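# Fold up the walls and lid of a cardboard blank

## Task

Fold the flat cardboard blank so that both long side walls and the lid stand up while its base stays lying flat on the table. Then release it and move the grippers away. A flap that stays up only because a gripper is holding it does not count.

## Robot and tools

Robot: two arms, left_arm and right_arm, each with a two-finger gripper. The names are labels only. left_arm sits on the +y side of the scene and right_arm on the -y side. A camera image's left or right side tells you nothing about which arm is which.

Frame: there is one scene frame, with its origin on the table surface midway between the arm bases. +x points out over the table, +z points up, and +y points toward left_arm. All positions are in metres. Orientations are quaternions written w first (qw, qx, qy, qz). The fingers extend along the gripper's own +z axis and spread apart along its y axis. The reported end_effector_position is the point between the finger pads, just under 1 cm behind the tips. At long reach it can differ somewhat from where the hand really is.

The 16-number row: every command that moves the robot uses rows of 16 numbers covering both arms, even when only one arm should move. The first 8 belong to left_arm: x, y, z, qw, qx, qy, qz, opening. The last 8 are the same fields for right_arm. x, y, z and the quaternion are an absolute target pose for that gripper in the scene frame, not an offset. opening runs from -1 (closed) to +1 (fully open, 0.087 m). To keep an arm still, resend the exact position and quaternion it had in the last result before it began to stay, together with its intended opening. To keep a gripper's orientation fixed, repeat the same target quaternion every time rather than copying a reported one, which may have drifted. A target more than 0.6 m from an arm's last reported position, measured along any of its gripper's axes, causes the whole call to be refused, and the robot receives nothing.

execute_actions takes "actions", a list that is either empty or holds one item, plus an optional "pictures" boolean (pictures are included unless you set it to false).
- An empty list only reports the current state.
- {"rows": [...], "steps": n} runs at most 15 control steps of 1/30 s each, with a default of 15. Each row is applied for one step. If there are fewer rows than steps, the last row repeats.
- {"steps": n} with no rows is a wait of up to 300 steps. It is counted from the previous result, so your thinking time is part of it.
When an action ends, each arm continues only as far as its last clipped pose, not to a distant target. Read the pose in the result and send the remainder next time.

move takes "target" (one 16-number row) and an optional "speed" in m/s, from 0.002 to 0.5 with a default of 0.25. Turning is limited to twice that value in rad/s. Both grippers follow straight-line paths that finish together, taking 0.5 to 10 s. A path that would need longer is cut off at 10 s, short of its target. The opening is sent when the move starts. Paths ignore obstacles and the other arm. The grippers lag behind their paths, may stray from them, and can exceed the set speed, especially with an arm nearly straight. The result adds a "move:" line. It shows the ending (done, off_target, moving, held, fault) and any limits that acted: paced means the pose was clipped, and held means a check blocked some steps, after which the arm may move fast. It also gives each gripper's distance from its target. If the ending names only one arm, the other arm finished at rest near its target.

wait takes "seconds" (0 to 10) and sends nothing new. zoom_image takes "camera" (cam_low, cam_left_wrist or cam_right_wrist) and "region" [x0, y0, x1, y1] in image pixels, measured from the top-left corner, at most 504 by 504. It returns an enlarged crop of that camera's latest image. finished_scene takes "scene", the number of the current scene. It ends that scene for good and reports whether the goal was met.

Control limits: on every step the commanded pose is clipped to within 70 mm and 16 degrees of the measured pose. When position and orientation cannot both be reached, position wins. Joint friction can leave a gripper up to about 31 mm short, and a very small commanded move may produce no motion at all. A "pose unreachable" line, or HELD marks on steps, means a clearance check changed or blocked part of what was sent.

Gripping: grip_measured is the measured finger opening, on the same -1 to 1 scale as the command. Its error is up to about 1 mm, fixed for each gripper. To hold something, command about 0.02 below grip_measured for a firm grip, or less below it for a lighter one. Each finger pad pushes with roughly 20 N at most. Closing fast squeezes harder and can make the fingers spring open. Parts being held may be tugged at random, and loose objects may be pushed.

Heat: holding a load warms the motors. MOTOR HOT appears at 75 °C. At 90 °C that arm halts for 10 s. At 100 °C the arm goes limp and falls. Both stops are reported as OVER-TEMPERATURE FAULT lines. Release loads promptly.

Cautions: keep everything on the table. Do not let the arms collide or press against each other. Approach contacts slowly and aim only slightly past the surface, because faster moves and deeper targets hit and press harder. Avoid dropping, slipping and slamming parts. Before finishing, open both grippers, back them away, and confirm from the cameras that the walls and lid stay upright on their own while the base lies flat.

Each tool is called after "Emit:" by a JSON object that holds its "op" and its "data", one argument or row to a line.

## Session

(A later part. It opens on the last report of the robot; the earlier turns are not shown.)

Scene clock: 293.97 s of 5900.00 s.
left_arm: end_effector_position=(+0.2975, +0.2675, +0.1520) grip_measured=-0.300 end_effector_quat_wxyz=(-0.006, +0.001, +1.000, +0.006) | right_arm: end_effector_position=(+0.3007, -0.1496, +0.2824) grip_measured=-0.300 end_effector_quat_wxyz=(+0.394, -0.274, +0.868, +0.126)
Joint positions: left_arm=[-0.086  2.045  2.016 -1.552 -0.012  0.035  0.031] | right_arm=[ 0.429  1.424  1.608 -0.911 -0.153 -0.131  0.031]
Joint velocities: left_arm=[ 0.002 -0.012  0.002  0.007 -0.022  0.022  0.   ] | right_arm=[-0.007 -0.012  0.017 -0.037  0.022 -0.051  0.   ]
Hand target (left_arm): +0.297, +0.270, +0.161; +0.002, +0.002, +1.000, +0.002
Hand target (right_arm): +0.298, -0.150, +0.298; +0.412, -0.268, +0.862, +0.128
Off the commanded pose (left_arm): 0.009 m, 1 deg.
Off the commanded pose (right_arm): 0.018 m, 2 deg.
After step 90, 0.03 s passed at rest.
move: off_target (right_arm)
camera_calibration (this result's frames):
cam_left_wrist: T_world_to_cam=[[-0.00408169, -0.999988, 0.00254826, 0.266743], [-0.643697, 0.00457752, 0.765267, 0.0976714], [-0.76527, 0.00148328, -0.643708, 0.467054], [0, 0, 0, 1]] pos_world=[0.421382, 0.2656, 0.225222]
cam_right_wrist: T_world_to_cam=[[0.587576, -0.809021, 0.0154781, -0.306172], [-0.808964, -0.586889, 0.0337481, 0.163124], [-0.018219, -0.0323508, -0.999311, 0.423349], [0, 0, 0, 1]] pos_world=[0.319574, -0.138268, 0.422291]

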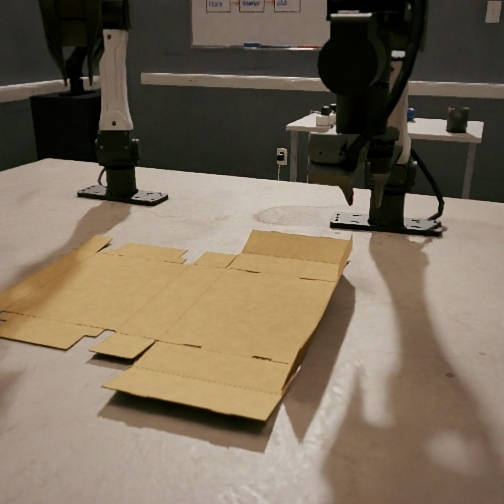

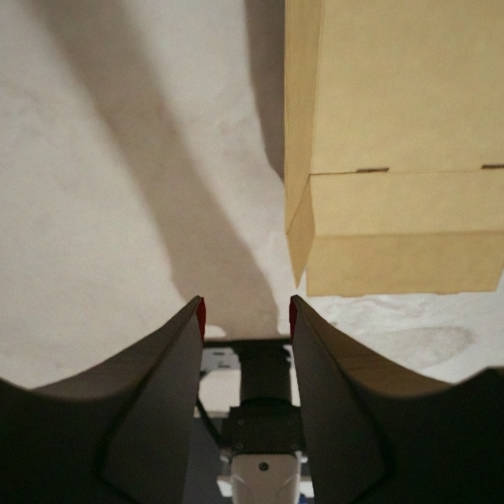

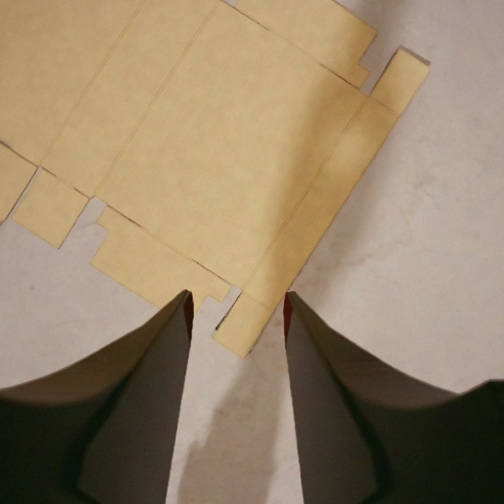

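Emit:
{"op": "move", "data": {
  "target": [0.29,0.24,0.045,0,0,1,0,-0.3,0.3,-0.15,0.3,0.41,-0.266,0.86,0.127,-1],
  "speed": 0.1
}}

Emit:
{"op": "move", "data": {
  "target": [0.29,0.235,0.05,0,0,1,0,-1,0.3,-0.15,0.3,0.41,-0.266,0.86,0.127,-1]
}}

Emit:
{"op": "move", "data": {
  "target": [0.27,0.3,0.05,0,0,1,0,-1,0.42,0.1,0.2,0.3,-0.4,0.85,0.14,-1],
  "speed": 0.15
}}

Emit:
{"op": "move", "data": {
  "target": [0.27,0.26,0.025,0,0,0.85,0.527,-1,0.42,0.1,0.2,0.3,-0.4,0.85,0.14,-1],
  "speed": 0.12
}}

Scene clock: 305.50 s of 5900.00 s.
left_arm: end_effector_position=(+0.2918, +0.2448, +0.0444) grip_measured=-0.300 end_effector_quat_wxyz=(-0.010, +0.000, +1.000, +0.002) | right_arm: end_effector_position=(+0.3007, -0.1497, +0.2873) grip_measured=-1.000 end_effector_quat_wxyz=(+0.398, -0.272, +0.867, +0.127)
Joint positions: left_arm=[-0.142  2.034  1.567 -1.124 -0.004 -0.022  0.031] | right_arm=[ 0.429  1.424  1.624 -0.919 -0.152 -0.127  0.   ]
Joint velocities: left_arm=[ 0.002 -0.012  0.002  0.022  0.095 -0.037 -0.001] | right_arm=[ 0.007 -0.002  0.007  0.022 -0.051  0.007  0.   ]
Hand target (left_arm): +0.292, +0.240, +0.045; -0.001, +0.000, +1.000, -0.001
Hand target (right_arm): +0.300, -0.150, +0.300; +0.411, -0.267, +0.862, +0.128
Off the commanded pose (left_arm): 0.005 m, 1 deg.
Off the commanded pose (right_arm): 0.013 m, 2 deg.
After step 90, 6.83 s passed at rest.
move: off_target (right_arm)
camera_calibration (this result's frames):
cam_left_wrist: T_world_to_cam=[[-0.00315414, -0.999951, 0.00937914, 0.243754], [-0.636746, 0.00924032, 0.771018, 0.172935], [-0.771067, -0.00354023, -0.636744, 0.396079], [0, 0, 0, 1]] pos_world=[0.416288, 0.243546, 0.116579]
cam_right_wrist: T_world_to_cam=[[0.584727, -0.811079, 0.0156623, -0.305872], [-0.811145, -0.584278, 0.0257351, 0.166267], [-0.0117221, -0.0277524, -0.999546, 0.427039], [0, 0, 0, 1]] pos_world=[0.318724, -0.139089, 0.427357]

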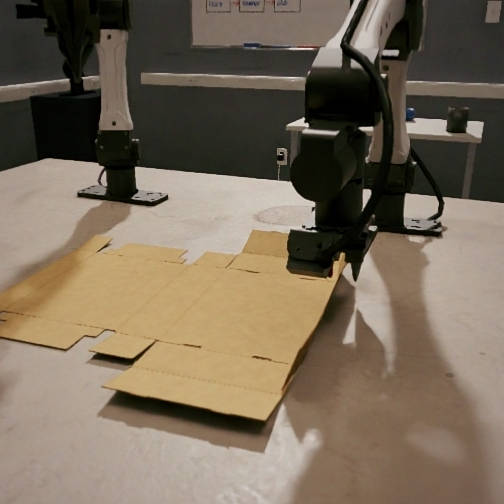

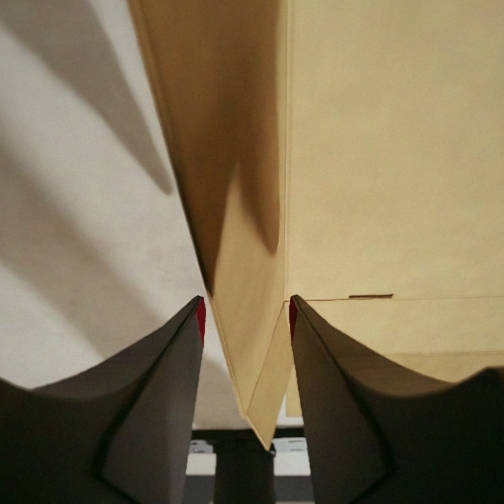

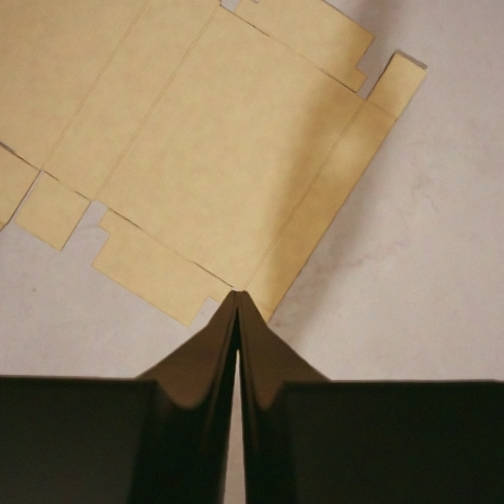

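Scene clock: 306.20 s of 5900.00 s.
left_arm: end_effector_position=(+0.2920, +0.2392, +0.0460) grip_measured=-0.998 end_effector_quat_wxyz=(-0.008, -0.001, +1.000, -0.002) | right_arm: end_effector_position=(+0.3007, -0.1497, +0.2873) grip_measured=-1.000 end_effector_quat_wxyz=(+0.398, -0.272, +0.867, +0.127)
Joint positions: left_arm=[-0.153  2.029  1.567 -1.124  0.004 -0.035  0.   ] | right_arm=[ 0.429  1.424  1.624 -0.919 -0.152 -0.127  0.   ]
Joint velocities: left_arm=[ 0.002 -0.007 -0.022  0.007 -0.007  0.051  0.001] | right_arm=[ 0.012 -0.002  0.012  0.022 -0.066  0.007  0.   ]
Hand target (left_arm): +0.290, +0.235, +0.050; -0.001, -0.000, +1.000, -0.000
Hand target (right_arm): +0.300, -0.150, +0.300; +0.411, -0.267, +0.862, +0.128
Off the commanded pose (left_arm): 0.006 m, 1 deg.
Off the commanded pose (right_arm): 0.013 m, 2 deg.
move: off_target (right_arm)
camera_calibration (this result's frames):
cam_left_wrist: T_world_to_cam=[[-0.000400718, -0.999844, 0.0176589, 0.236891], [-0.640416, 0.0138192, 0.767904, 0.172003], [-0.768028, -0.0110014, -0.640321, 0.398271], [0, 0, 0, 1]] pos_world=[0.416132, 0.238859, 0.118757]
cam_right_wrist: T_world_to_cam=[[0.584727, -0.811079, 0.0156623, -0.305872], [-0.811145, -0.584278, 0.0257351, 0.166267], [-0.0117221, -0.0277524, -0.999546, 0.427039], [0, 0, 0, 1]] pos_world=[0.318724, -0.139089, 0.427357]

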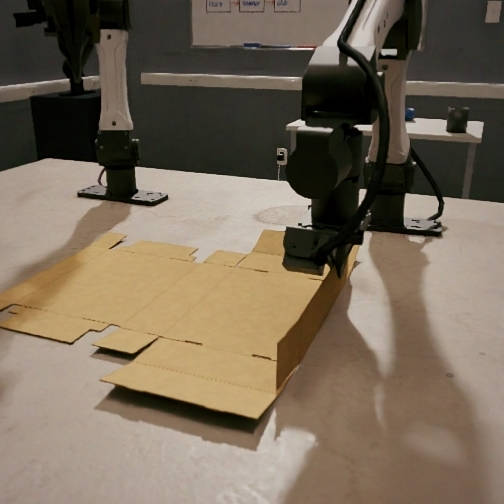

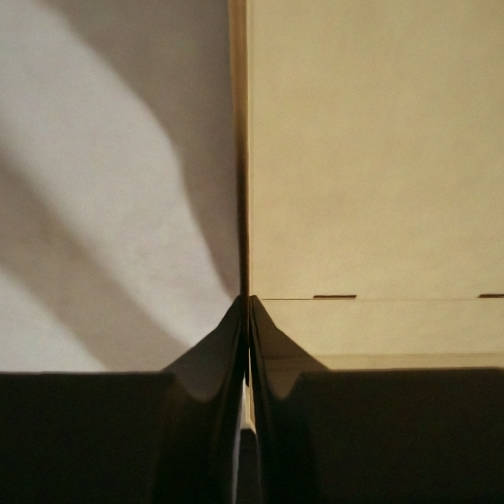

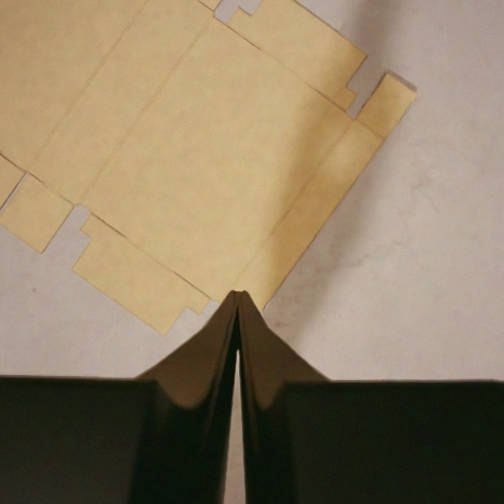

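Scene clock: 308.70 s of 5900.00 s.
left_arm: end_effector_position=(+0.2734, +0.2939, +0.0469) grip_measured=-0.998 end_effector_quat_wxyz=(-0.007, -0.002, +1.000, -0.007) | right_arm: end_effector_position=(+0.4235, +0.0890, +0.1915) grip_measured=-1.000 end_effector_quat_wxyz=(+0.367, -0.380, +0.834, +0.159)
Joint positions: left_arm=[ 0.001  1.967  1.481 -1.101  0.013  0.117  0.   ] | right_arm=[ 0.729  2.537  2.831 -1.046 -0.092 -0.105  0.   ]
Joint velocities: left_arm=[ 0.012 -0.007 -0.002 -0.007  0.022 -0.007 -0.   ] | right_arm=[-0.012 -0.002 -0.002 -0.081 -0.007  0.007  0.   ]
Hand target (left_arm): +0.271, +0.300, +0.050; +0.000, -0.000, +1.000, +0.001
Hand target (right_arm): +0.425, +0.097, +0.203; +0.386, -0.384, +0.822, +0.167
Off the commanded pose (left_arm): 0.008 m, 1 deg.
Off the commanded pose (right_arm): 0.014 m, 8 deg.
elbow stopped short (right arm): the move would have taken joint 3 (elbow) straighter than the controller allows; a more bent joint 3 avoids this.
move: off_target (right_arm)
camera_calibration (this result's frames):
cam_left_wrist: T_world_to_cam=[[0.000863073, -0.999598, 0.0283347, 0.290625], [-0.641509, 0.0211825, 0.766823, 0.156888], [-0.767115, -0.0188388, -0.641233, 0.387268], [0, 0, 0, 1]] pos_world=[0.397473, 0.29448, 0.119788]
cam_right_wrist: T_world_to_cam=[[0.761785, -0.647033, 0.0321258, -0.275271], [-0.647591, -0.75922, 0.0648883, 0.346602], [-0.0175944, -0.0702353, -0.997375, 0.345245], [0, 0, 0, 1]] pos_world=[0.440228, 0.109287, 0.330692]

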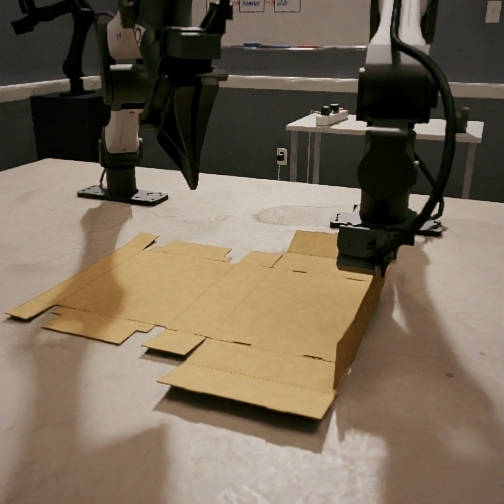

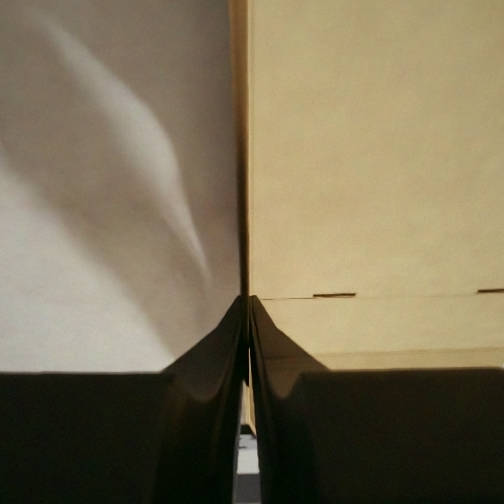

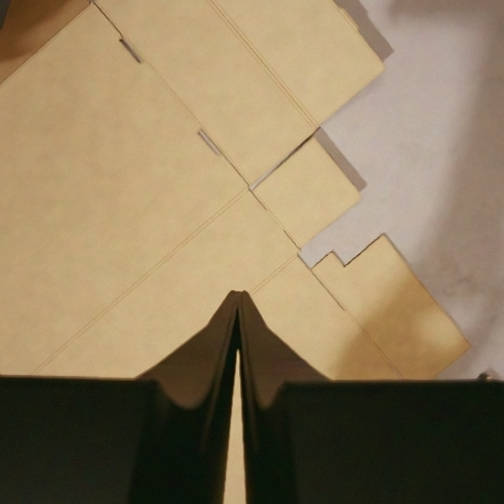

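Scene clock: 313.77 s of 5900.00 s.
left_arm: end_effector_position=(+0.2700, +0.2648, +0.0278) grip_measured=-0.997 end_effector_quat_wxyz=(+0.002, -0.002, +0.851, +0.525) | right_arm: end_effector_position=(+0.4196, +0.0909, +0.1903) grip_measured=-1.000 end_effector_quat_wxyz=(+0.363, -0.384, +0.834, +0.159)
Joint positions: left_arm=[-0.505  2.385  1.61  -1.436 -0.977 -0.738  0.   ] | right_arm=[ 0.736  2.537  2.831 -1.054 -0.092 -0.105  0.   ]
Joint velocities: left_arm=[-0.007 -0.012  0.002 -0.066 -0.037 -0.037  0.   ] | right_arm=[-0.007 -0.027 -0.012 -0.037  0.022 -0.007  0.   ]
Hand target (left_arm): +0.269, +0.260, +0.024; -0.004, -0.001, +0.851, +0.525
Hand target (right_arm): +0.419, +0.099, +0.200; +0.379, -0.386, +0.825, +0.165
Off the commanded pose (left_arm): 0.006 m, 0 deg.
Off the commanded pose (right_arm): 0.013 m, 8 deg.
elbow stopped short (right arm): the move would have taken joint 3 (elbow) straighter than the controller allows; a more bent joint 3 avoids this.
move: off_target (right_arm)
camera_calibration (this result's frames):
cam_left_wrist: T_world_to_cam=[[0.00267014, -0.461152, -0.887317, 0.144525], [-0.653549, -0.672401, 0.34749, 0.368501], [-0.756879, 0.578978, -0.303181, 0.201454], [0, 0, 0, 1]] pos_world=[0.392924, 0.197791, 0.0612661]
cam_right_wrist: T_world_to_cam=[[0.766155, -0.641913, 0.0308858, -0.273149], [-0.642239, -0.763041, 0.0727866, 0.342201], [-0.0231555, -0.0756019, -0.996869, 0.346812], [0, 0, 0, 1]] pos_world=[0.43708, 0.111995, 0.329255]

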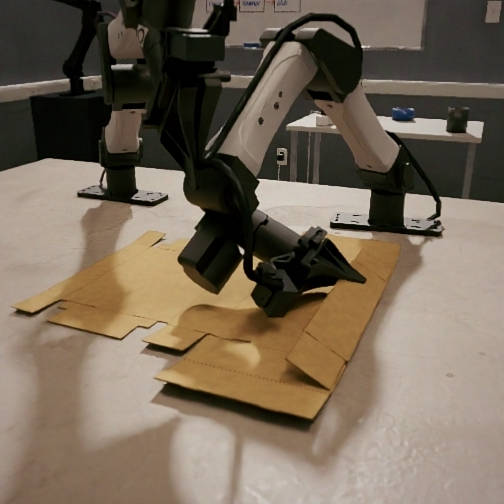

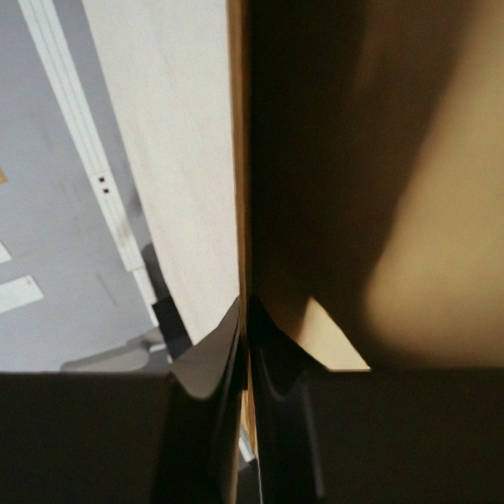

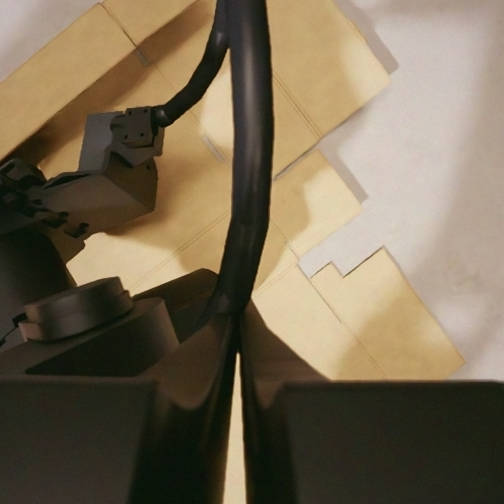

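Emit:
{"op": "execute_actions", "data": {
  "actions": [
    {"rows":[[0.27,0.258,0.02,0,0,0.87,0.49,-0.9,0.35,-0.05,0.25,0.38,-0.386,0.825,0.165,-1],[0.27,0.257,0.02,0,0,0.88,0.47,-0.85,0.35,-0.05,0.25,0.38,-0.386,0.825,0.165,-1],[0.27,0.256,0.02,0,0,0.89,0.45,-0.8,0.35,-0.05,0.25,0.38,-0.386,0.825,0.165,-1],[0.27,0.255,0.02,0,0,0.9,0.43,-0.72,0.35,-0.05,0.25,0.38,-0.386,0.825,0.165,-1],[0.27,0.253,0.018,0,0,0.91,0.41,-0.64,0.35,-0.05,0.25,0.38,-0.386,0.825,0.165,-1],[0.27,0.25,0.018,0,0,0.924,0.383,-0.55,0.35,-0.05,0.25,0.38,-0.386,0.825,0.165,-1]],"steps":15}
  ]
}}

Emit:
{"op": "execute_actions", "data": {
  "actions": [
    {"rows":[[0.27,0.248,0.018,0,0,0.94,0.34,-0.45,0.33,-0.1,0.25,0.38,-0.386,0.825,0.165,-1],[0.27,0.246,0.018,0,0,0.95,0.31,-0.4,0.33,-0.1,0.25,0.38,-0.386,0.825,0.165,-1],[0.27,0.244,0.018,0,0,0.96,0.28,-0.32,0.33,-0.1,0.25,0.38,-0.386,0.825,0.165,-1],[0.27,0.242,0.018,0,0,0.97,0.24,-0.25,0.33,-0.1,0.25,0.38,-0.386,0.825,0.165,-1],[0.27,0.24,0.018,0,0,0.978,0.21,-0.17,0.33,-0.1,0.25,0.38,-0.386,0.825,0.165,-1],[0.27,0.238,0.018,0,0,0.985,0.174,-0.08,0.33,-0.1,0.25,0.38,-0.386,0.825,0.165,-1]],"steps":15}
  ]
}}

Scene clock: 333.50 s of 5900.00 s.
left_arm: end_effector_position=(+0.2714, +0.2583, +0.0391) grip_measured=-0.550 end_effector_quat_wxyz=(-0.001, +0.007, +0.905, +0.425) | right_arm: end_effector_position=(+0.3358, -0.0612, +0.2448) grip_measured=-1.000 end_effector_quat_wxyz=(+0.298, -0.382, +0.864, +0.137)
Joint positions: left_arm=[-0.468  2.216  1.546 -1.286 -0.81  -0.5    0.02 ] | right_arm=[ 0.58   1.865  2.038 -1.096 -0.175 -0.213  0.   ]
Joint velocities: left_arm=[ 0.007 -0.037 -0.056  0.095  0.125  0.198 -0.   ] | right_arm=[-0.071 -1.331 -1.956  0.916 -0.11  -0.11   0.   ]
Hand target (left_arm): +0.271, +0.250, +0.020; -0.001, +0.001, +0.923, +0.385
Hand target (right_arm): +0.344, -0.051, +0.248; +0.346, -0.393, +0.837, +0.156
Off the commanded pose (left_arm): 0.023 m, 5 deg.
Off the commanded pose (right_arm): 0.019 m, 11 deg.
Steps of this call (steps 1 to 90: nothing new was sent; then 16.23 s passed at rest; steps 91 to 105: all 15 steps of this action). Readings (end_effector_position):
91: left_arm (+0.2698, +0.2648, +0.0281) | right_arm (+0.4173, +0.0875, +0.1909)
92: left_arm (+0.2697, +0.2648, +0.0288) | right_arm (+0.4105, +0.0795, +0.1890)
94: left_arm (+0.2690, +0.2637, +0.0307) | right_arm (+0.4000, +0.0597, +0.1932)
98: left_arm (+0.2700, +0.2605, +0.0384) | right_arm (+0.3823, +0.0122, +0.2177)
105: the state above
camera_calibration (this result's frames):
cam_left_wrist: T_world_to_cam=[[-0.0154099, -0.649255, -0.760415, 0.200106], [-0.655267, -0.567875, 0.49814, 0.328663], [-0.75524, 0.505951, -0.416685, 0.232497], [0, 0, 0, 1]] pos_world=[0.394037, 0.198927, 0.0853212]
cam_right_wrist: T_world_to_cam=[[0.754701, -0.656024, 0.00763135, -0.299556], [-0.641599, -0.735577, 0.217435, 0.134387], [-0.137029, -0.168994, -0.976045, 0.415116], [0, 0, 0, 1]] pos_world=[0.369181, -0.0275116, 0.378237]

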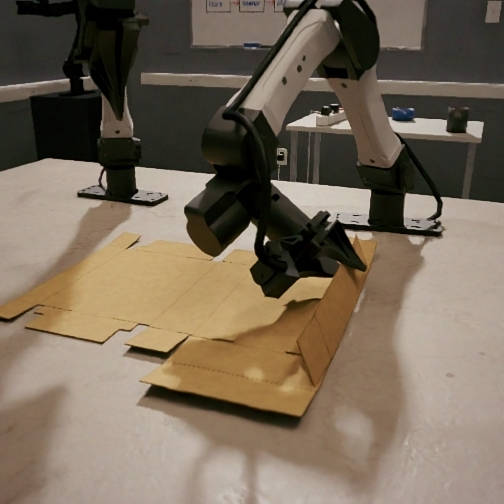

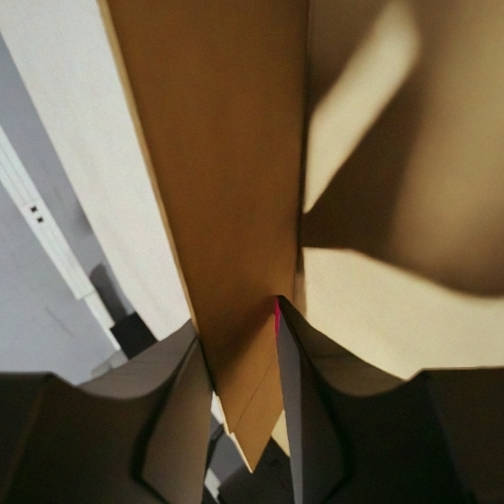

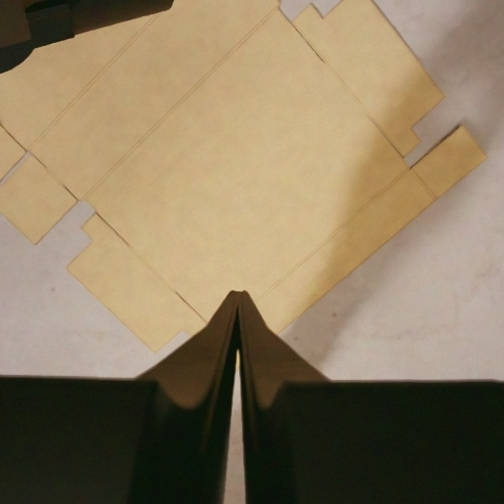

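Scene clock: 334.00 s of 5900.00 s.
left_arm: end_effector_position=(+0.2692, +0.2482, +0.0269) grip_measured=-0.080 end_effector_quat_wxyz=(-0.007, -0.011, +0.976, +0.217) | right_arm: end_effector_position=(+0.3263, -0.1016, +0.2427) grip_measured=-1.000 end_effector_quat_wxyz=(+0.360, -0.382, +0.836, +0.160)
Joint positions: left_arm=[-0.333  2.044  1.441 -1.086 -0.423 -0.261  0.04 ] | right_arm=[ 0.473  1.605  1.645 -0.84  -0.28  -0.288  0.   ]
Joint velocities: left_arm=[-0.002 -0.022 -0.139  0.198  0.33   0.154 -0.001] | right_arm=[-0.012 -0.002 -0.032  0.11  -0.037  0.007  0.   ]
Hand target (left_arm): +0.271, +0.238, +0.020; +0.001, +0.001, +0.984, +0.177
Hand target (right_arm): +0.329, -0.100, +0.249; +0.379, -0.387, +0.824, +0.164
Off the commanded pose (left_arm): 0.014 m, 5 deg.
Off the commanded pose (right_arm): 0.008 m, 3 deg.
Steps of this call (steps 1 to 15: all 15 steps of this action). Readings (end_effector_position):
1: left_arm (+0.2712, +0.2577, +0.0383) | right_arm (+0.3301, -0.0668, +0.2443)
2: left_arm (+0.2710, +0.2566, +0.0371) | right_arm (+0.3226, -0.0759, +0.2408)
4: left_arm (+0.2708, +0.2547, +0.0358) | right_arm (+0.3151, -0.0985, +0.2358)
8: left_arm (+0.2701, +0.2523, +0.0341) | right_arm (+0.3181, -0.1106, +0.2397)
15: the state above
camera_calibration (this result's frames):
cam_left_wrist: T_world_to_cam=[[0.0161645, -0.911283, -0.411464, 0.231347], [-0.638834, -0.325983, 0.696869, 0.257777], [-0.769175, 0.251593, -0.587428, 0.302366], [0, 0, 0, 1]] pos_world=[0.393509, 0.21878, 0.0931729]
cam_right_wrist: T_world_to_cam=[[0.764549, -0.644038, 0.0260708, -0.325313], [-0.643866, -0.761211, 0.0774253, 0.131228], [-0.0300194, -0.0759816, -0.996657, 0.384529], [0, 0, 0, 1]] pos_world=[0.344754, -0.0804045, 0.381564]

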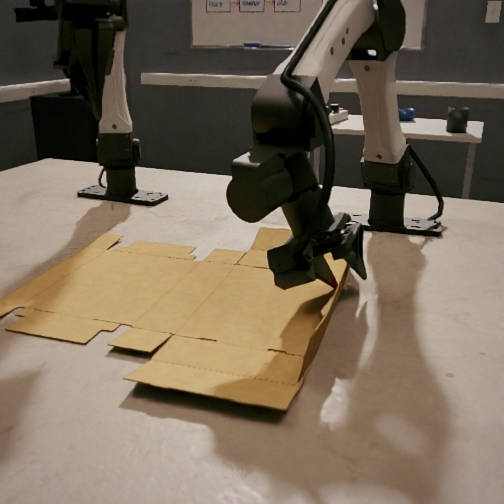

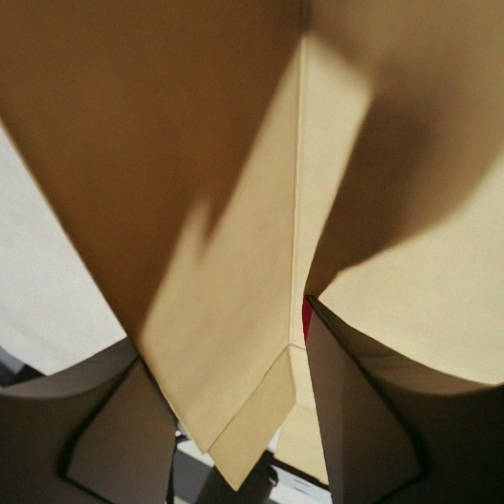

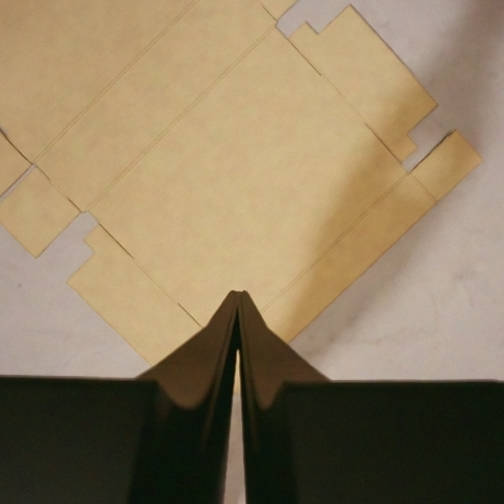

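Emit:
{"op": "move", "data": {
  "target": [0.27,0.25,0.05,0,0,1,0,-0.3,0.3,-0.08,0.06,0,-0.707,0.707,0,1],
  "speed": 0.2
}}

Emit:
{"op": "move", "data": {
  "target": [0.27,0.24,0.05,0,0,1,0,-1,0.3,-0.08,-0.02,0,-0.707,0.707,0,1],
  "speed": 0.05
}}

Scene clock: 344.63 s of 5900.00 s.
left_arm: end_effector_position=(+0.2694, +0.2478, +0.0421) grip_measured=-0.300 end_effector_quat_wxyz=(-0.009, +0.000, +1.000, +0.005) | right_arm: end_effector_position=(+0.3001, -0.0830, +0.0575) grip_measured=+0.998 end_effector_quat_wxyz=(+0.002, +0.698, -0.716, -0.005)
Joint positions: left_arm=[-0.138  1.95   1.437 -1.075 -0.01  -0.018  0.031] | right_arm=[ 0.709  2.221  1.916 -1.271 -0.01  -0.855  0.087]
Joint velocities: left_arm=[-0.027 -0.002 -0.007 -0.007  0.007  0.007 -0.   ] | right_arm=[ 0.007  0.002 -0.007 -0.037 -0.007 -0.007 -0.   ]
Hand target (left_arm): +0.270, +0.250, +0.050; +0.001, +0.001, +1.000, +0.001
Hand target (right_arm): +0.302, -0.079, +0.061; -0.000, +0.705, -0.709, -0.001
Off the commanded pose (left_arm): 0.008 m, 1 deg.
Off the commanded pose (right_arm): 0.004 m, 2 deg.
After step 90, 4.43 s passed at rest.
move: done
camera_calibration (this result's frames):
cam_left_wrist: T_world_to_cam=[[-0.00291309, -0.999991, 0.00301421, 0.246907], [-0.639181, 0.00418009, 0.769045, 0.162448], [-0.769051, 0.000313668, -0.639187, 0.375966], [0, 0, 0, 1]] pos_world=[0.39369, 0.246108, 0.114639]
cam_right_wrist: T_world_to_cam=[[0.999947, -0.000233082, -0.0103377, -0.303625], [0.00783661, -0.635155, 0.772345, -0.0822343], [-0.00674603, -0.772385, -0.635119, 0.114933], [0, 0, 0, 1]] pos_world=[0.305028, 0.0364703, 0.133371]

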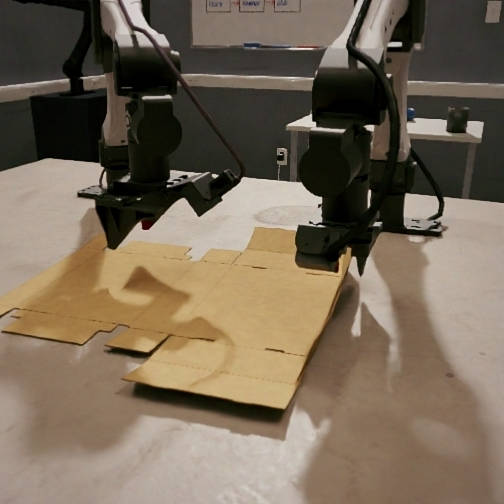

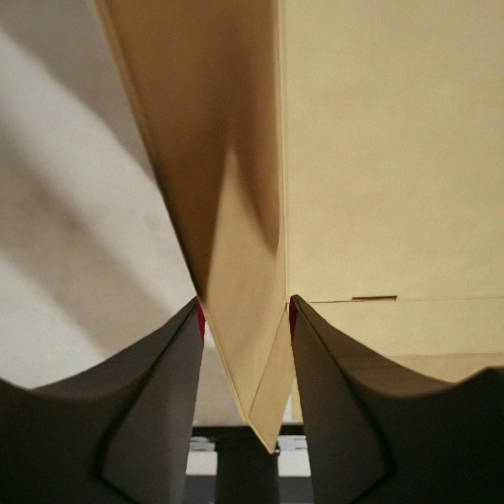

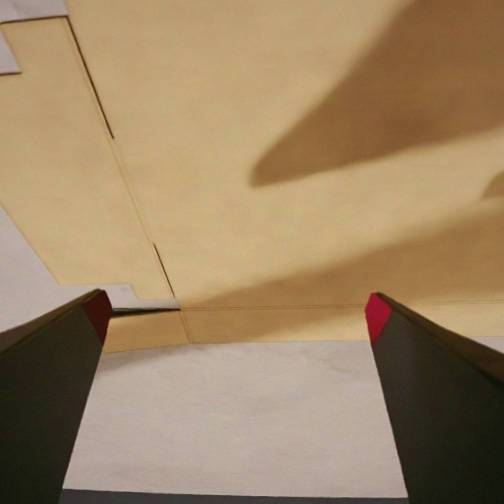

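Scene clock: 346.43 s of 5900.00 s.
left_arm: end_effector_position=(+0.2688, +0.2455, +0.0428) grip_measured=-0.998 end_effector_quat_wxyz=(-0.009, +0.000, +1.000, +0.001) | right_arm: end_effector_position=(+0.3012, -0.0823, +0.0137) grip_measured=+0.998 end_effector_quat_wxyz=(-0.004, +0.700, -0.714, +0.003)
Joint positions: left_arm=[-0.14   1.948  1.437 -1.078 -0.002 -0.02   0.   ] | right_arm=[ 0.715  2.238  1.768 -1.092  0.005 -0.855  0.087]
Joint velocities: left_arm=[-0.007 -0.012  0.002 -0.022  0.022  0.007 -0.   ] | right_arm=[-0.007  0.002 -0.017  0.037  0.007  0.051 -0.   ]
Hand target (left_arm): +0.270, +0.240, +0.050; -0.000, +0.000, +1.000, -0.000
Hand target (right_arm): +0.299, -0.081, -0.018; +0.002, +0.707, -0.707, -0.000
Off the commanded pose (left_arm): 0.009 m, 1 deg.
Off the commanded pose (right_arm): 0.034 m, 1 deg.
move: off_target (right_arm)
camera_calibration (this result's frames):
cam_left_wrist: T_world_to_cam=[[-0.00313369, -0.999926, 0.011739, 0.244245], [-0.638467, 0.0110355, 0.76957, 0.15967], [-0.769643, -0.00508337, -0.638454, 0.377415], [0, 0, 0, 1]] pos_world=[0.393184, 0.244384, 0.115218]
cam_right_wrist: T_world_to_cam=[[0.999932, 0.00546203, 0.0103133, -0.304951], [-0.00452028, -0.633468, 0.773756, -0.0441462], [0.0107594, -0.77375, -0.6334, 0.0822739], [0, 0, 0, 1]] pos_world=[0.303846, 0.0373598, 0.0894158]

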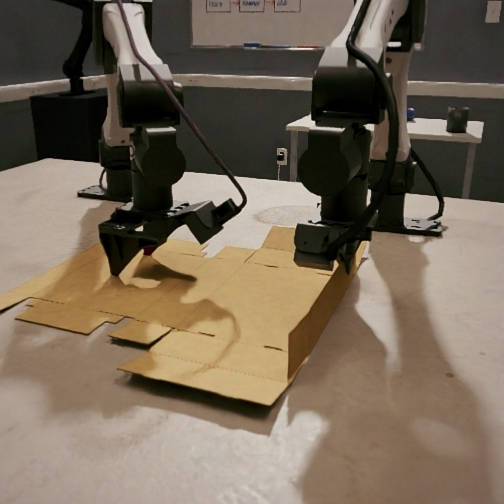

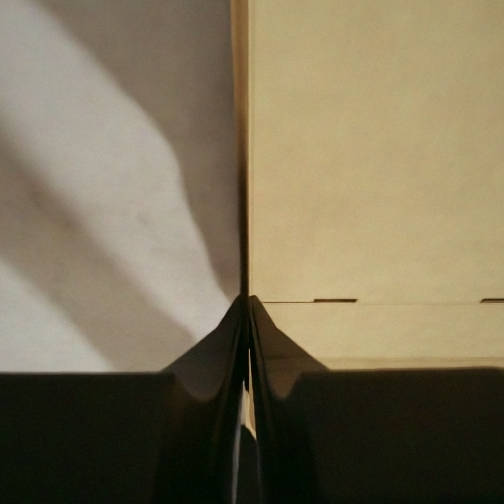

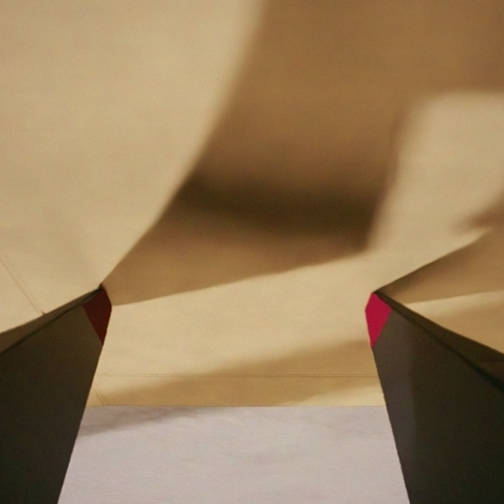

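Emit:
{"op": "move", "data": {
  "target": [0.28,0.215,0.06,0,0,1,0,0.15,0.3,-0.08,-0.02,0,-0.707,0.707,0,1],
  "speed": 0.04
}}

Emit:
{"op": "move", "data": {
  "target": [0.28,0.17,0.05,0,0,1,0,0.15,0.3,-0.08,-0.02,0,-0.707,0.707,0,1],
  "speed": 0.03
}}

Scene clock: 352.37 s of 5900.00 s.
left_arm: end_effector_position=(+0.2742, +0.2217, +0.0579) grip_measured=+0.150 end_effector_quat_wxyz=(-0.003, +0.001, +1.000, +0.004) | right_arm: end_effector_position=(+0.3011, -0.0823, +0.0138) grip_measured=+0.998 end_effector_quat_wxyz=(-0.006, +0.700, -0.714, +0.003)
Joint positions: left_arm=[-0.208  1.948  1.501 -1.13  -0.007 -0.086  0.05 ] | right_arm=[ 0.715  2.235  1.762 -1.086  0.004 -0.855  0.087]
Joint velocities: left_arm=[-0.022 -0.022  0.002  0.022 -0.022 -0.066  0.   ] | right_arm=[-0.027  0.002  0.012  0.022  0.022  0.007 -0.   ]
Hand target (left_arm): +0.279, +0.215, +0.060; -0.000, +0.000, +1.000, -0.001
Hand target (right_arm): +0.298, -0.081, -0.018; +0.002, +0.707, -0.707, -0.000
Off the commanded pose (left_arm): 0.009 m, 1 deg.
Off the commanded pose (right_arm): 0.034 m, 1 deg.
After step 90, 1.73 s passed at rest.
move: off_target (right_arm)
camera_calibration (this result's frames):
cam_left_wrist: T_world_to_cam=[[-0.00521588, -0.999965, 0.00657792, 0.221202], [-0.647648, 0.00839002, 0.761894, 0.155319], [-0.761922, -0.000286227, -0.647668, 0.388424], [0, 0, 0, 1]] pos_world=[0.397695, 0.220003, 0.131778]
cam_right_wrist: T_world_to_cam=[[0.999902, 0.00581886, 0.0127166, -0.304885], [-0.00612262, -0.635396, 0.772162, -0.0438307], [0.0125732, -0.772165, -0.635298, 0.0819381], [0, 0, 0, 1]] pos_world=[0.303557, 0.0371939, 0.0897767]

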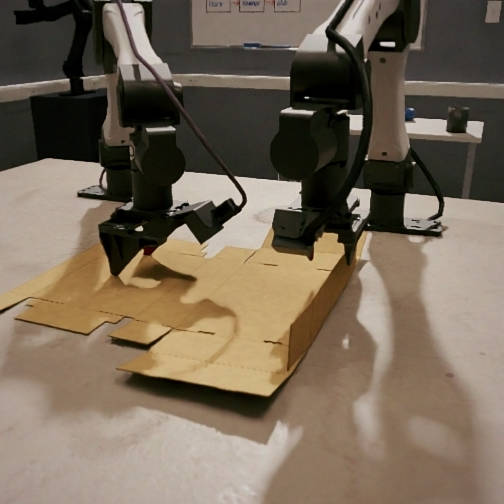

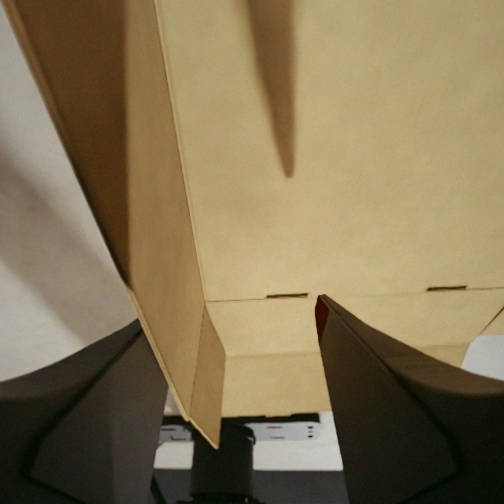

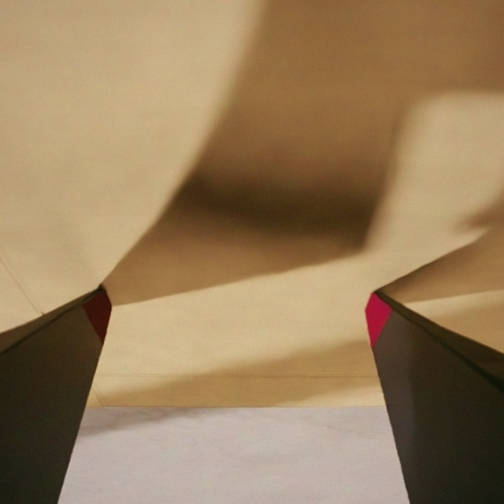

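Scene clock: 354.37 s of 5900.00 s.
left_arm: end_effector_position=(+0.2724, +0.1964, +0.0514) grip_measured=+0.150 end_effector_quat_wxyz=(-0.006, +0.003, +0.999, +0.039) | right_arm: end_effector_position=(+0.3012, -0.0892, +0.0142) grip_measured=+0.998 end_effector_quat_wxyz=(+0.002, +0.705, -0.709, +0.016)
Joint positions: left_arm=[-0.311  1.977  1.512 -1.132 -0.074 -0.187  0.05 ] | right_arm=[ 0.715  2.231  1.752 -1.094  0.032 -0.869  0.087]
Joint velocities: left_arm=[ 0.012  0.007 -0.002  0.022  0.007 -0.007  0.001] | right_arm=[ 0.007  0.002 -0.007 -0.037 -0.051  0.051  0.001]
Hand target (left_arm): +0.278, +0.171, +0.051; -0.001, +0.001, +1.000, -0.000
Hand target (right_arm): +0.298, -0.081, -0.018; +0.002, +0.707, -0.707, +0.000
Off the commanded pose (left_arm): 0.027 m, 5 deg.
Off the commanded pose (right_arm): 0.035 m, 2 deg.
move: off_target (left_arm, right_arm)
camera_calibration (this result's frames):
cam_left_wrist: T_world_to_cam=[[-0.00883344, -0.997934, -0.0636309, 0.200072], [-0.642834, -0.043075, 0.764793, 0.167978], [-0.765954, 0.0476599, -0.641126, 0.374197], [0, 0, 0, 1]] pos_world=[0.396367, 0.18906, 0.12417]
cam_right_wrist: T_world_to_cam=[[0.999618, 0.0198976, 0.0191682, -0.303668], [-0.00301472, -0.611087, 0.791558, -0.0475422], [0.0274636, -0.791313, -0.610794, 0.0703464], [0, 0, 0, 1]] pos_world=[0.301476, 0.0326559, 0.0864203]

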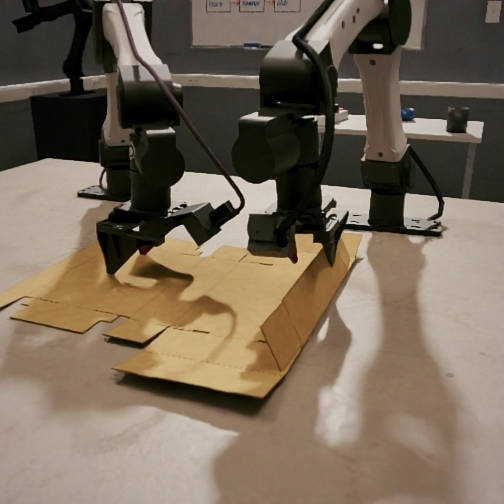

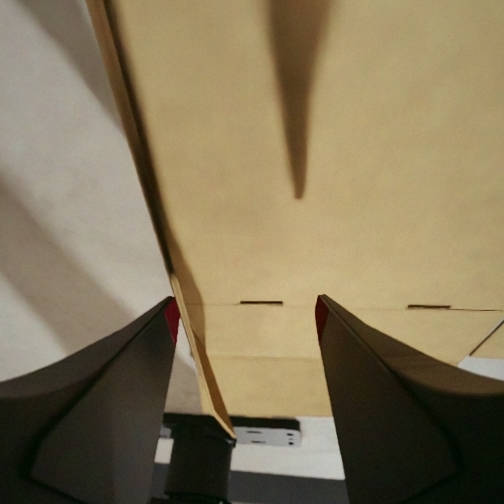

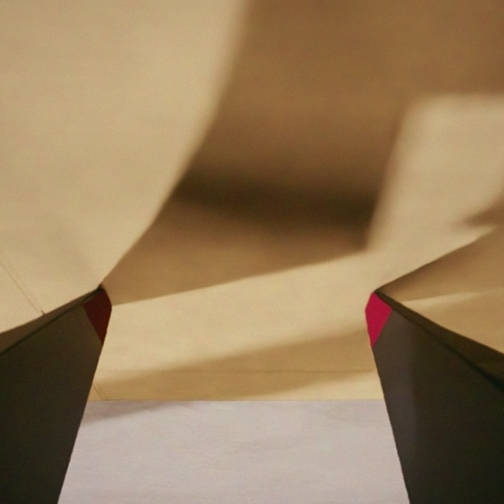

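Emit:
{"op": "move", "data": {
  "target": [0.28,0.14,0.032,0,0,1,0,0.15,0.3,-0.06,-0.02,0,-0.707,0.707,0,1],
  "speed": 0.03
}}

Scene clock: 359.70 s of 5900.00 s.
left_arm: end_effector_position=(+0.2702, +0.1761, +0.0393) grip_measured=+0.150 end_effector_quat_wxyz=(-0.010, +0.006, +0.998, +0.056) | right_arm: end_effector_position=(+0.2993, -0.0924, +0.0139) grip_measured=+0.998 end_effector_quat_wxyz=(+0.026, +0.708, -0.705, +0.035)
Joint positions: left_arm=[-0.381  2.014  1.512 -1.117 -0.104 -0.253  0.05 ] | right_arm=[ 0.729  2.262  1.791 -1.146  0.074 -0.861  0.087]
Joint velocities: left_arm=[ 0.012 -0.012  0.002  0.007  0.007 -0.007 -0.001] | right_arm=[ 0.002 -0.012 -0.002 -0.037  0.007 -0.037 -0.001]
Hand target (left_arm): +0.278, +0.141, +0.035; -0.002, +0.002, +1.000, +0.000
Hand target (right_arm): +0.298, -0.062, -0.016; +0.003, +0.708, -0.706, -0.000
Off the commanded pose (left_arm): 0.038 m, 7 deg.
Off the commanded pose (right_arm): 0.047 m, 5 deg.
After step 90, 0.10 s passed at rest.
move: off_target (left_arm, right_arm)
camera_calibration (this result's frames):
cam_left_wrist: T_world_to_cam=[[-0.0150993, -0.995, -0.0987269, 0.181656], [-0.636932, -0.066542, 0.768043, 0.17727], [-0.770772, 0.0744792, -0.632743, 0.361926], [0, 0, 0, 1]] pos_world=[0.394614, 0.165587, 0.110789]
cam_right_wrist: T_world_to_cam=[[0.999524, 0.0286929, 0.0113211, -0.300728], [0.00677712, -0.562338, 0.826879, -0.0482297], [0.0300919, -0.826409, -0.562265, 0.0629302], [0, 0, 0, 1]] pos_world=[0.299018, 0.0335135, 0.0786683]

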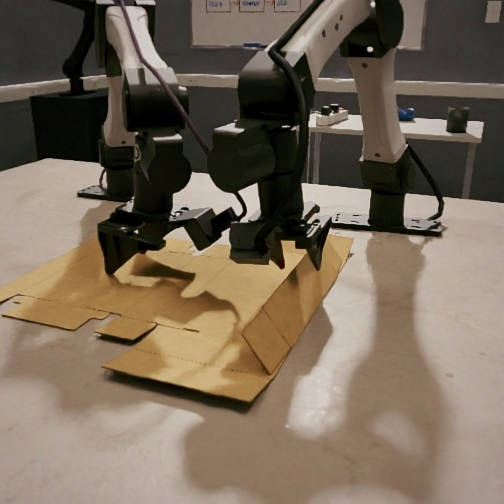

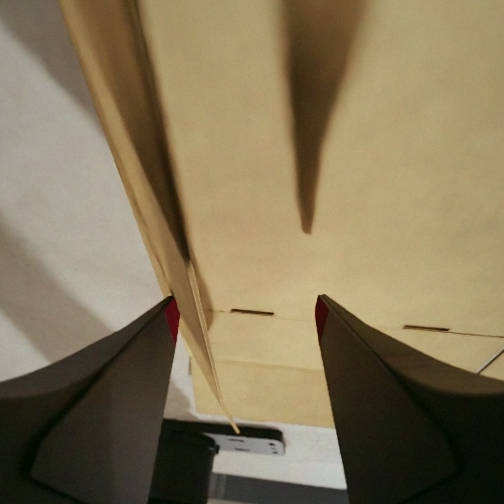

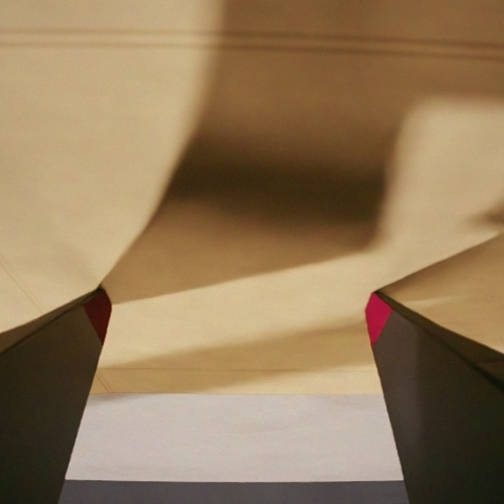

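Emit:
{"op": "move", "data": {
  "target": [0.28,0.15,-0.01,0,0,1,0,0.15,0.3,-0.07,-0.02,0,-0.707,0.707,0,1],
  "speed": 0.03
}}

Scene clock: 365.03 s of 5900.00 s.
left_arm: end_effector_position=(+0.2696, +0.1733, +0.0291) grip_measured=+0.150 end_effector_quat_wxyz=(-0.007, +0.006, +0.999, +0.046) | right_arm: end_effector_position=(+0.2988, -0.0945, +0.0146) grip_measured=+0.998 end_effector_quat_wxyz=(+0.030, +0.708, -0.705, +0.038)
Joint positions: left_arm=[-0.381  2.014  1.472 -1.066 -0.086 -0.251  0.05 ] | right_arm=[ 0.729  2.262  1.791 -1.153  0.081 -0.862  0.087]
Joint velocities: left_arm=[-0.007  0.002 -0.007 -0.007 -0.022  0.007 -0.   ] | right_arm=[-0.007  0.002 -0.007  0.066 -0.022 -0.007 -0.001]
Hand target (left_arm): +0.277, +0.152, -0.005; -0.004, +0.001, +1.000, +0.003
Hand target (right_arm): +0.299, -0.072, -0.016; +0.005, +0.708, -0.707, +0.000
Off the commanded pose (left_arm): 0.047 m, 5 deg.
Off the commanded pose (right_arm): 0.042 m, 6 deg.
After step 90, 0.10 s passed at rest.
move: off_target (left_arm, right_arm)
camera_calibration (this result's frames):
cam_left_wrist: T_world_to_cam=[[-0.0152712, -0.996767, -0.0788822, 0.177604], [-0.642101, -0.0506986, 0.764942, 0.18329], [-0.766468, 0.0623319, -0.639251, 0.356336], [0, 0, 0, 1]] pos_world=[0.393523, 0.164111, 0.101592]
cam_right_wrist: T_world_to_cam=[[0.999489, 0.0303031, 0.0101508, -0.300045], [0.00833587, -0.553839, 0.832582, -0.0497265], [0.0308518, -0.832072, -0.553808, 0.0607361], [0, 0, 0, 1]] pos_world=[0.298433, 0.0320887, 0.0780833]

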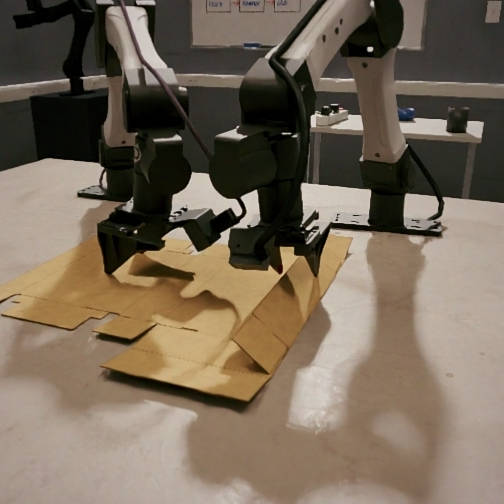

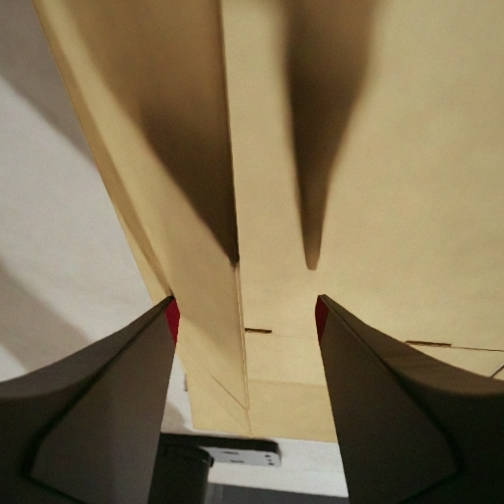

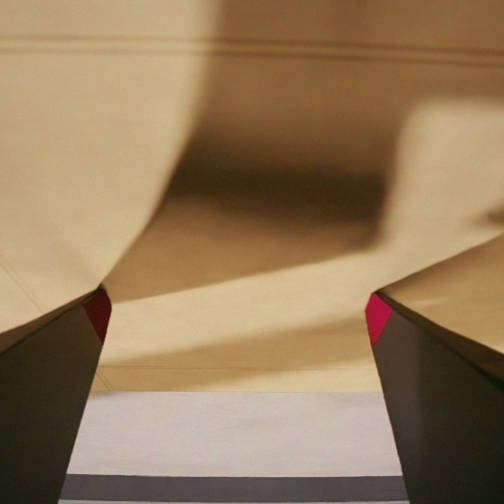

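Emit:
{"op": "move", "data": {
  "target": [0.28,0.15,-0.02,0,0,1,0,-0.3,0.3,-0.07,-0.02,0,-0.707,0.707,0,1],
  "speed": 0.03
}}

Scene clock: 370.87 s of 5900.00 s.
left_arm: end_effector_position=(+0.2684, +0.1766, +0.0229) grip_measured=-0.299 end_effector_quat_wxyz=(-0.011, +0.008, +0.999, +0.052) | right_arm: end_effector_position=(+0.2984, -0.0958, +0.0145) grip_measured=+0.998 end_effector_quat_wxyz=(+0.033, +0.708, -0.704, +0.040)
Joint positions: left_arm=[-0.378  2.025  1.461 -1.055 -0.096 -0.244  0.031] | right_arm=[ 0.729  2.264  1.791 -1.158  0.086 -0.863  0.087]
Joint velocities: left_arm=[-0.027  0.002  0.007  0.007 -0.037 -0.022  0.001] | right_arm=[ 0.002 -0.007  0.007 -0.022 -0.095 -0.022  0.   ]
Hand target (left_arm): +0.276, +0.152, -0.014; -0.006, +0.001, +1.000, +0.003
Hand target (right_arm): +0.299, -0.072, -0.016; +0.005, +0.708, -0.707, +0.001
Off the commanded pose (left_arm): 0.052 m, 6 deg.
Off the commanded pose (right_arm): 0.043 m, 6 deg.
After step 90, 0.77 s passed at rest.
move: off_target (left_arm, right_arm)
camera_calibration (this result's frames):
cam_left_wrist: T_world_to_cam=[[-0.0202177, -0.995706, -0.090337, 0.181777], [-0.635123, -0.0569911, 0.770305, 0.186519], [-0.772146, 0.0729489, -0.631244, 0.350776], [0, 0, 0, 1]] pos_world=[0.392988, 0.166038, 0.0941701]
cam_right_wrist: T_world_to_cam=[[0.999483, 0.0309805, 0.00859885, -0.29955], [0.00980007, -0.548272, 0.836243, -0.0503397], [0.0306217, -0.835726, -0.548292, 0.0592836], [0, 0, 0, 1]] pos_world=[0.298073, 0.0312252, 0.0771767]

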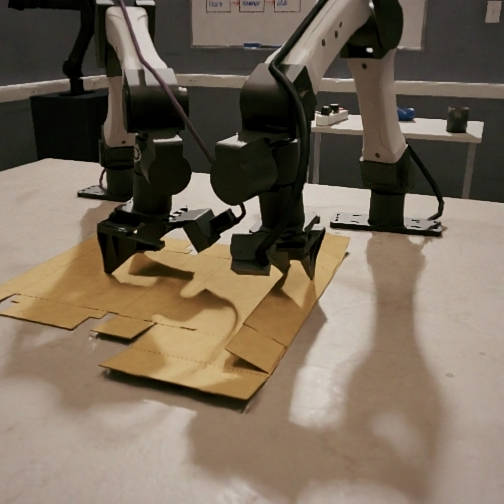

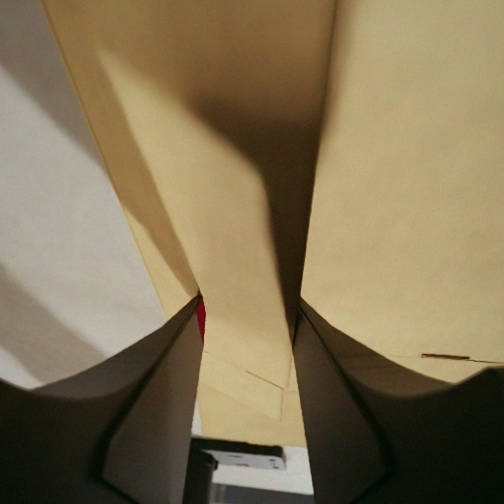

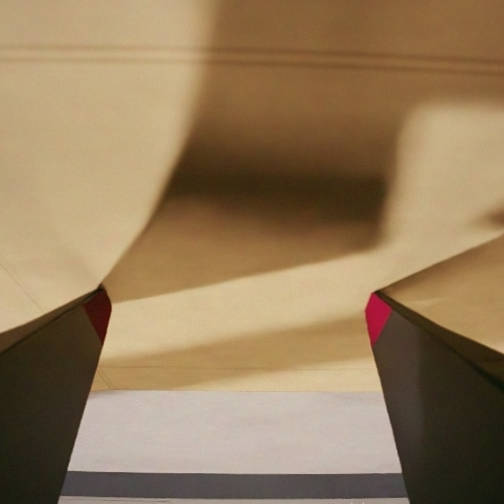

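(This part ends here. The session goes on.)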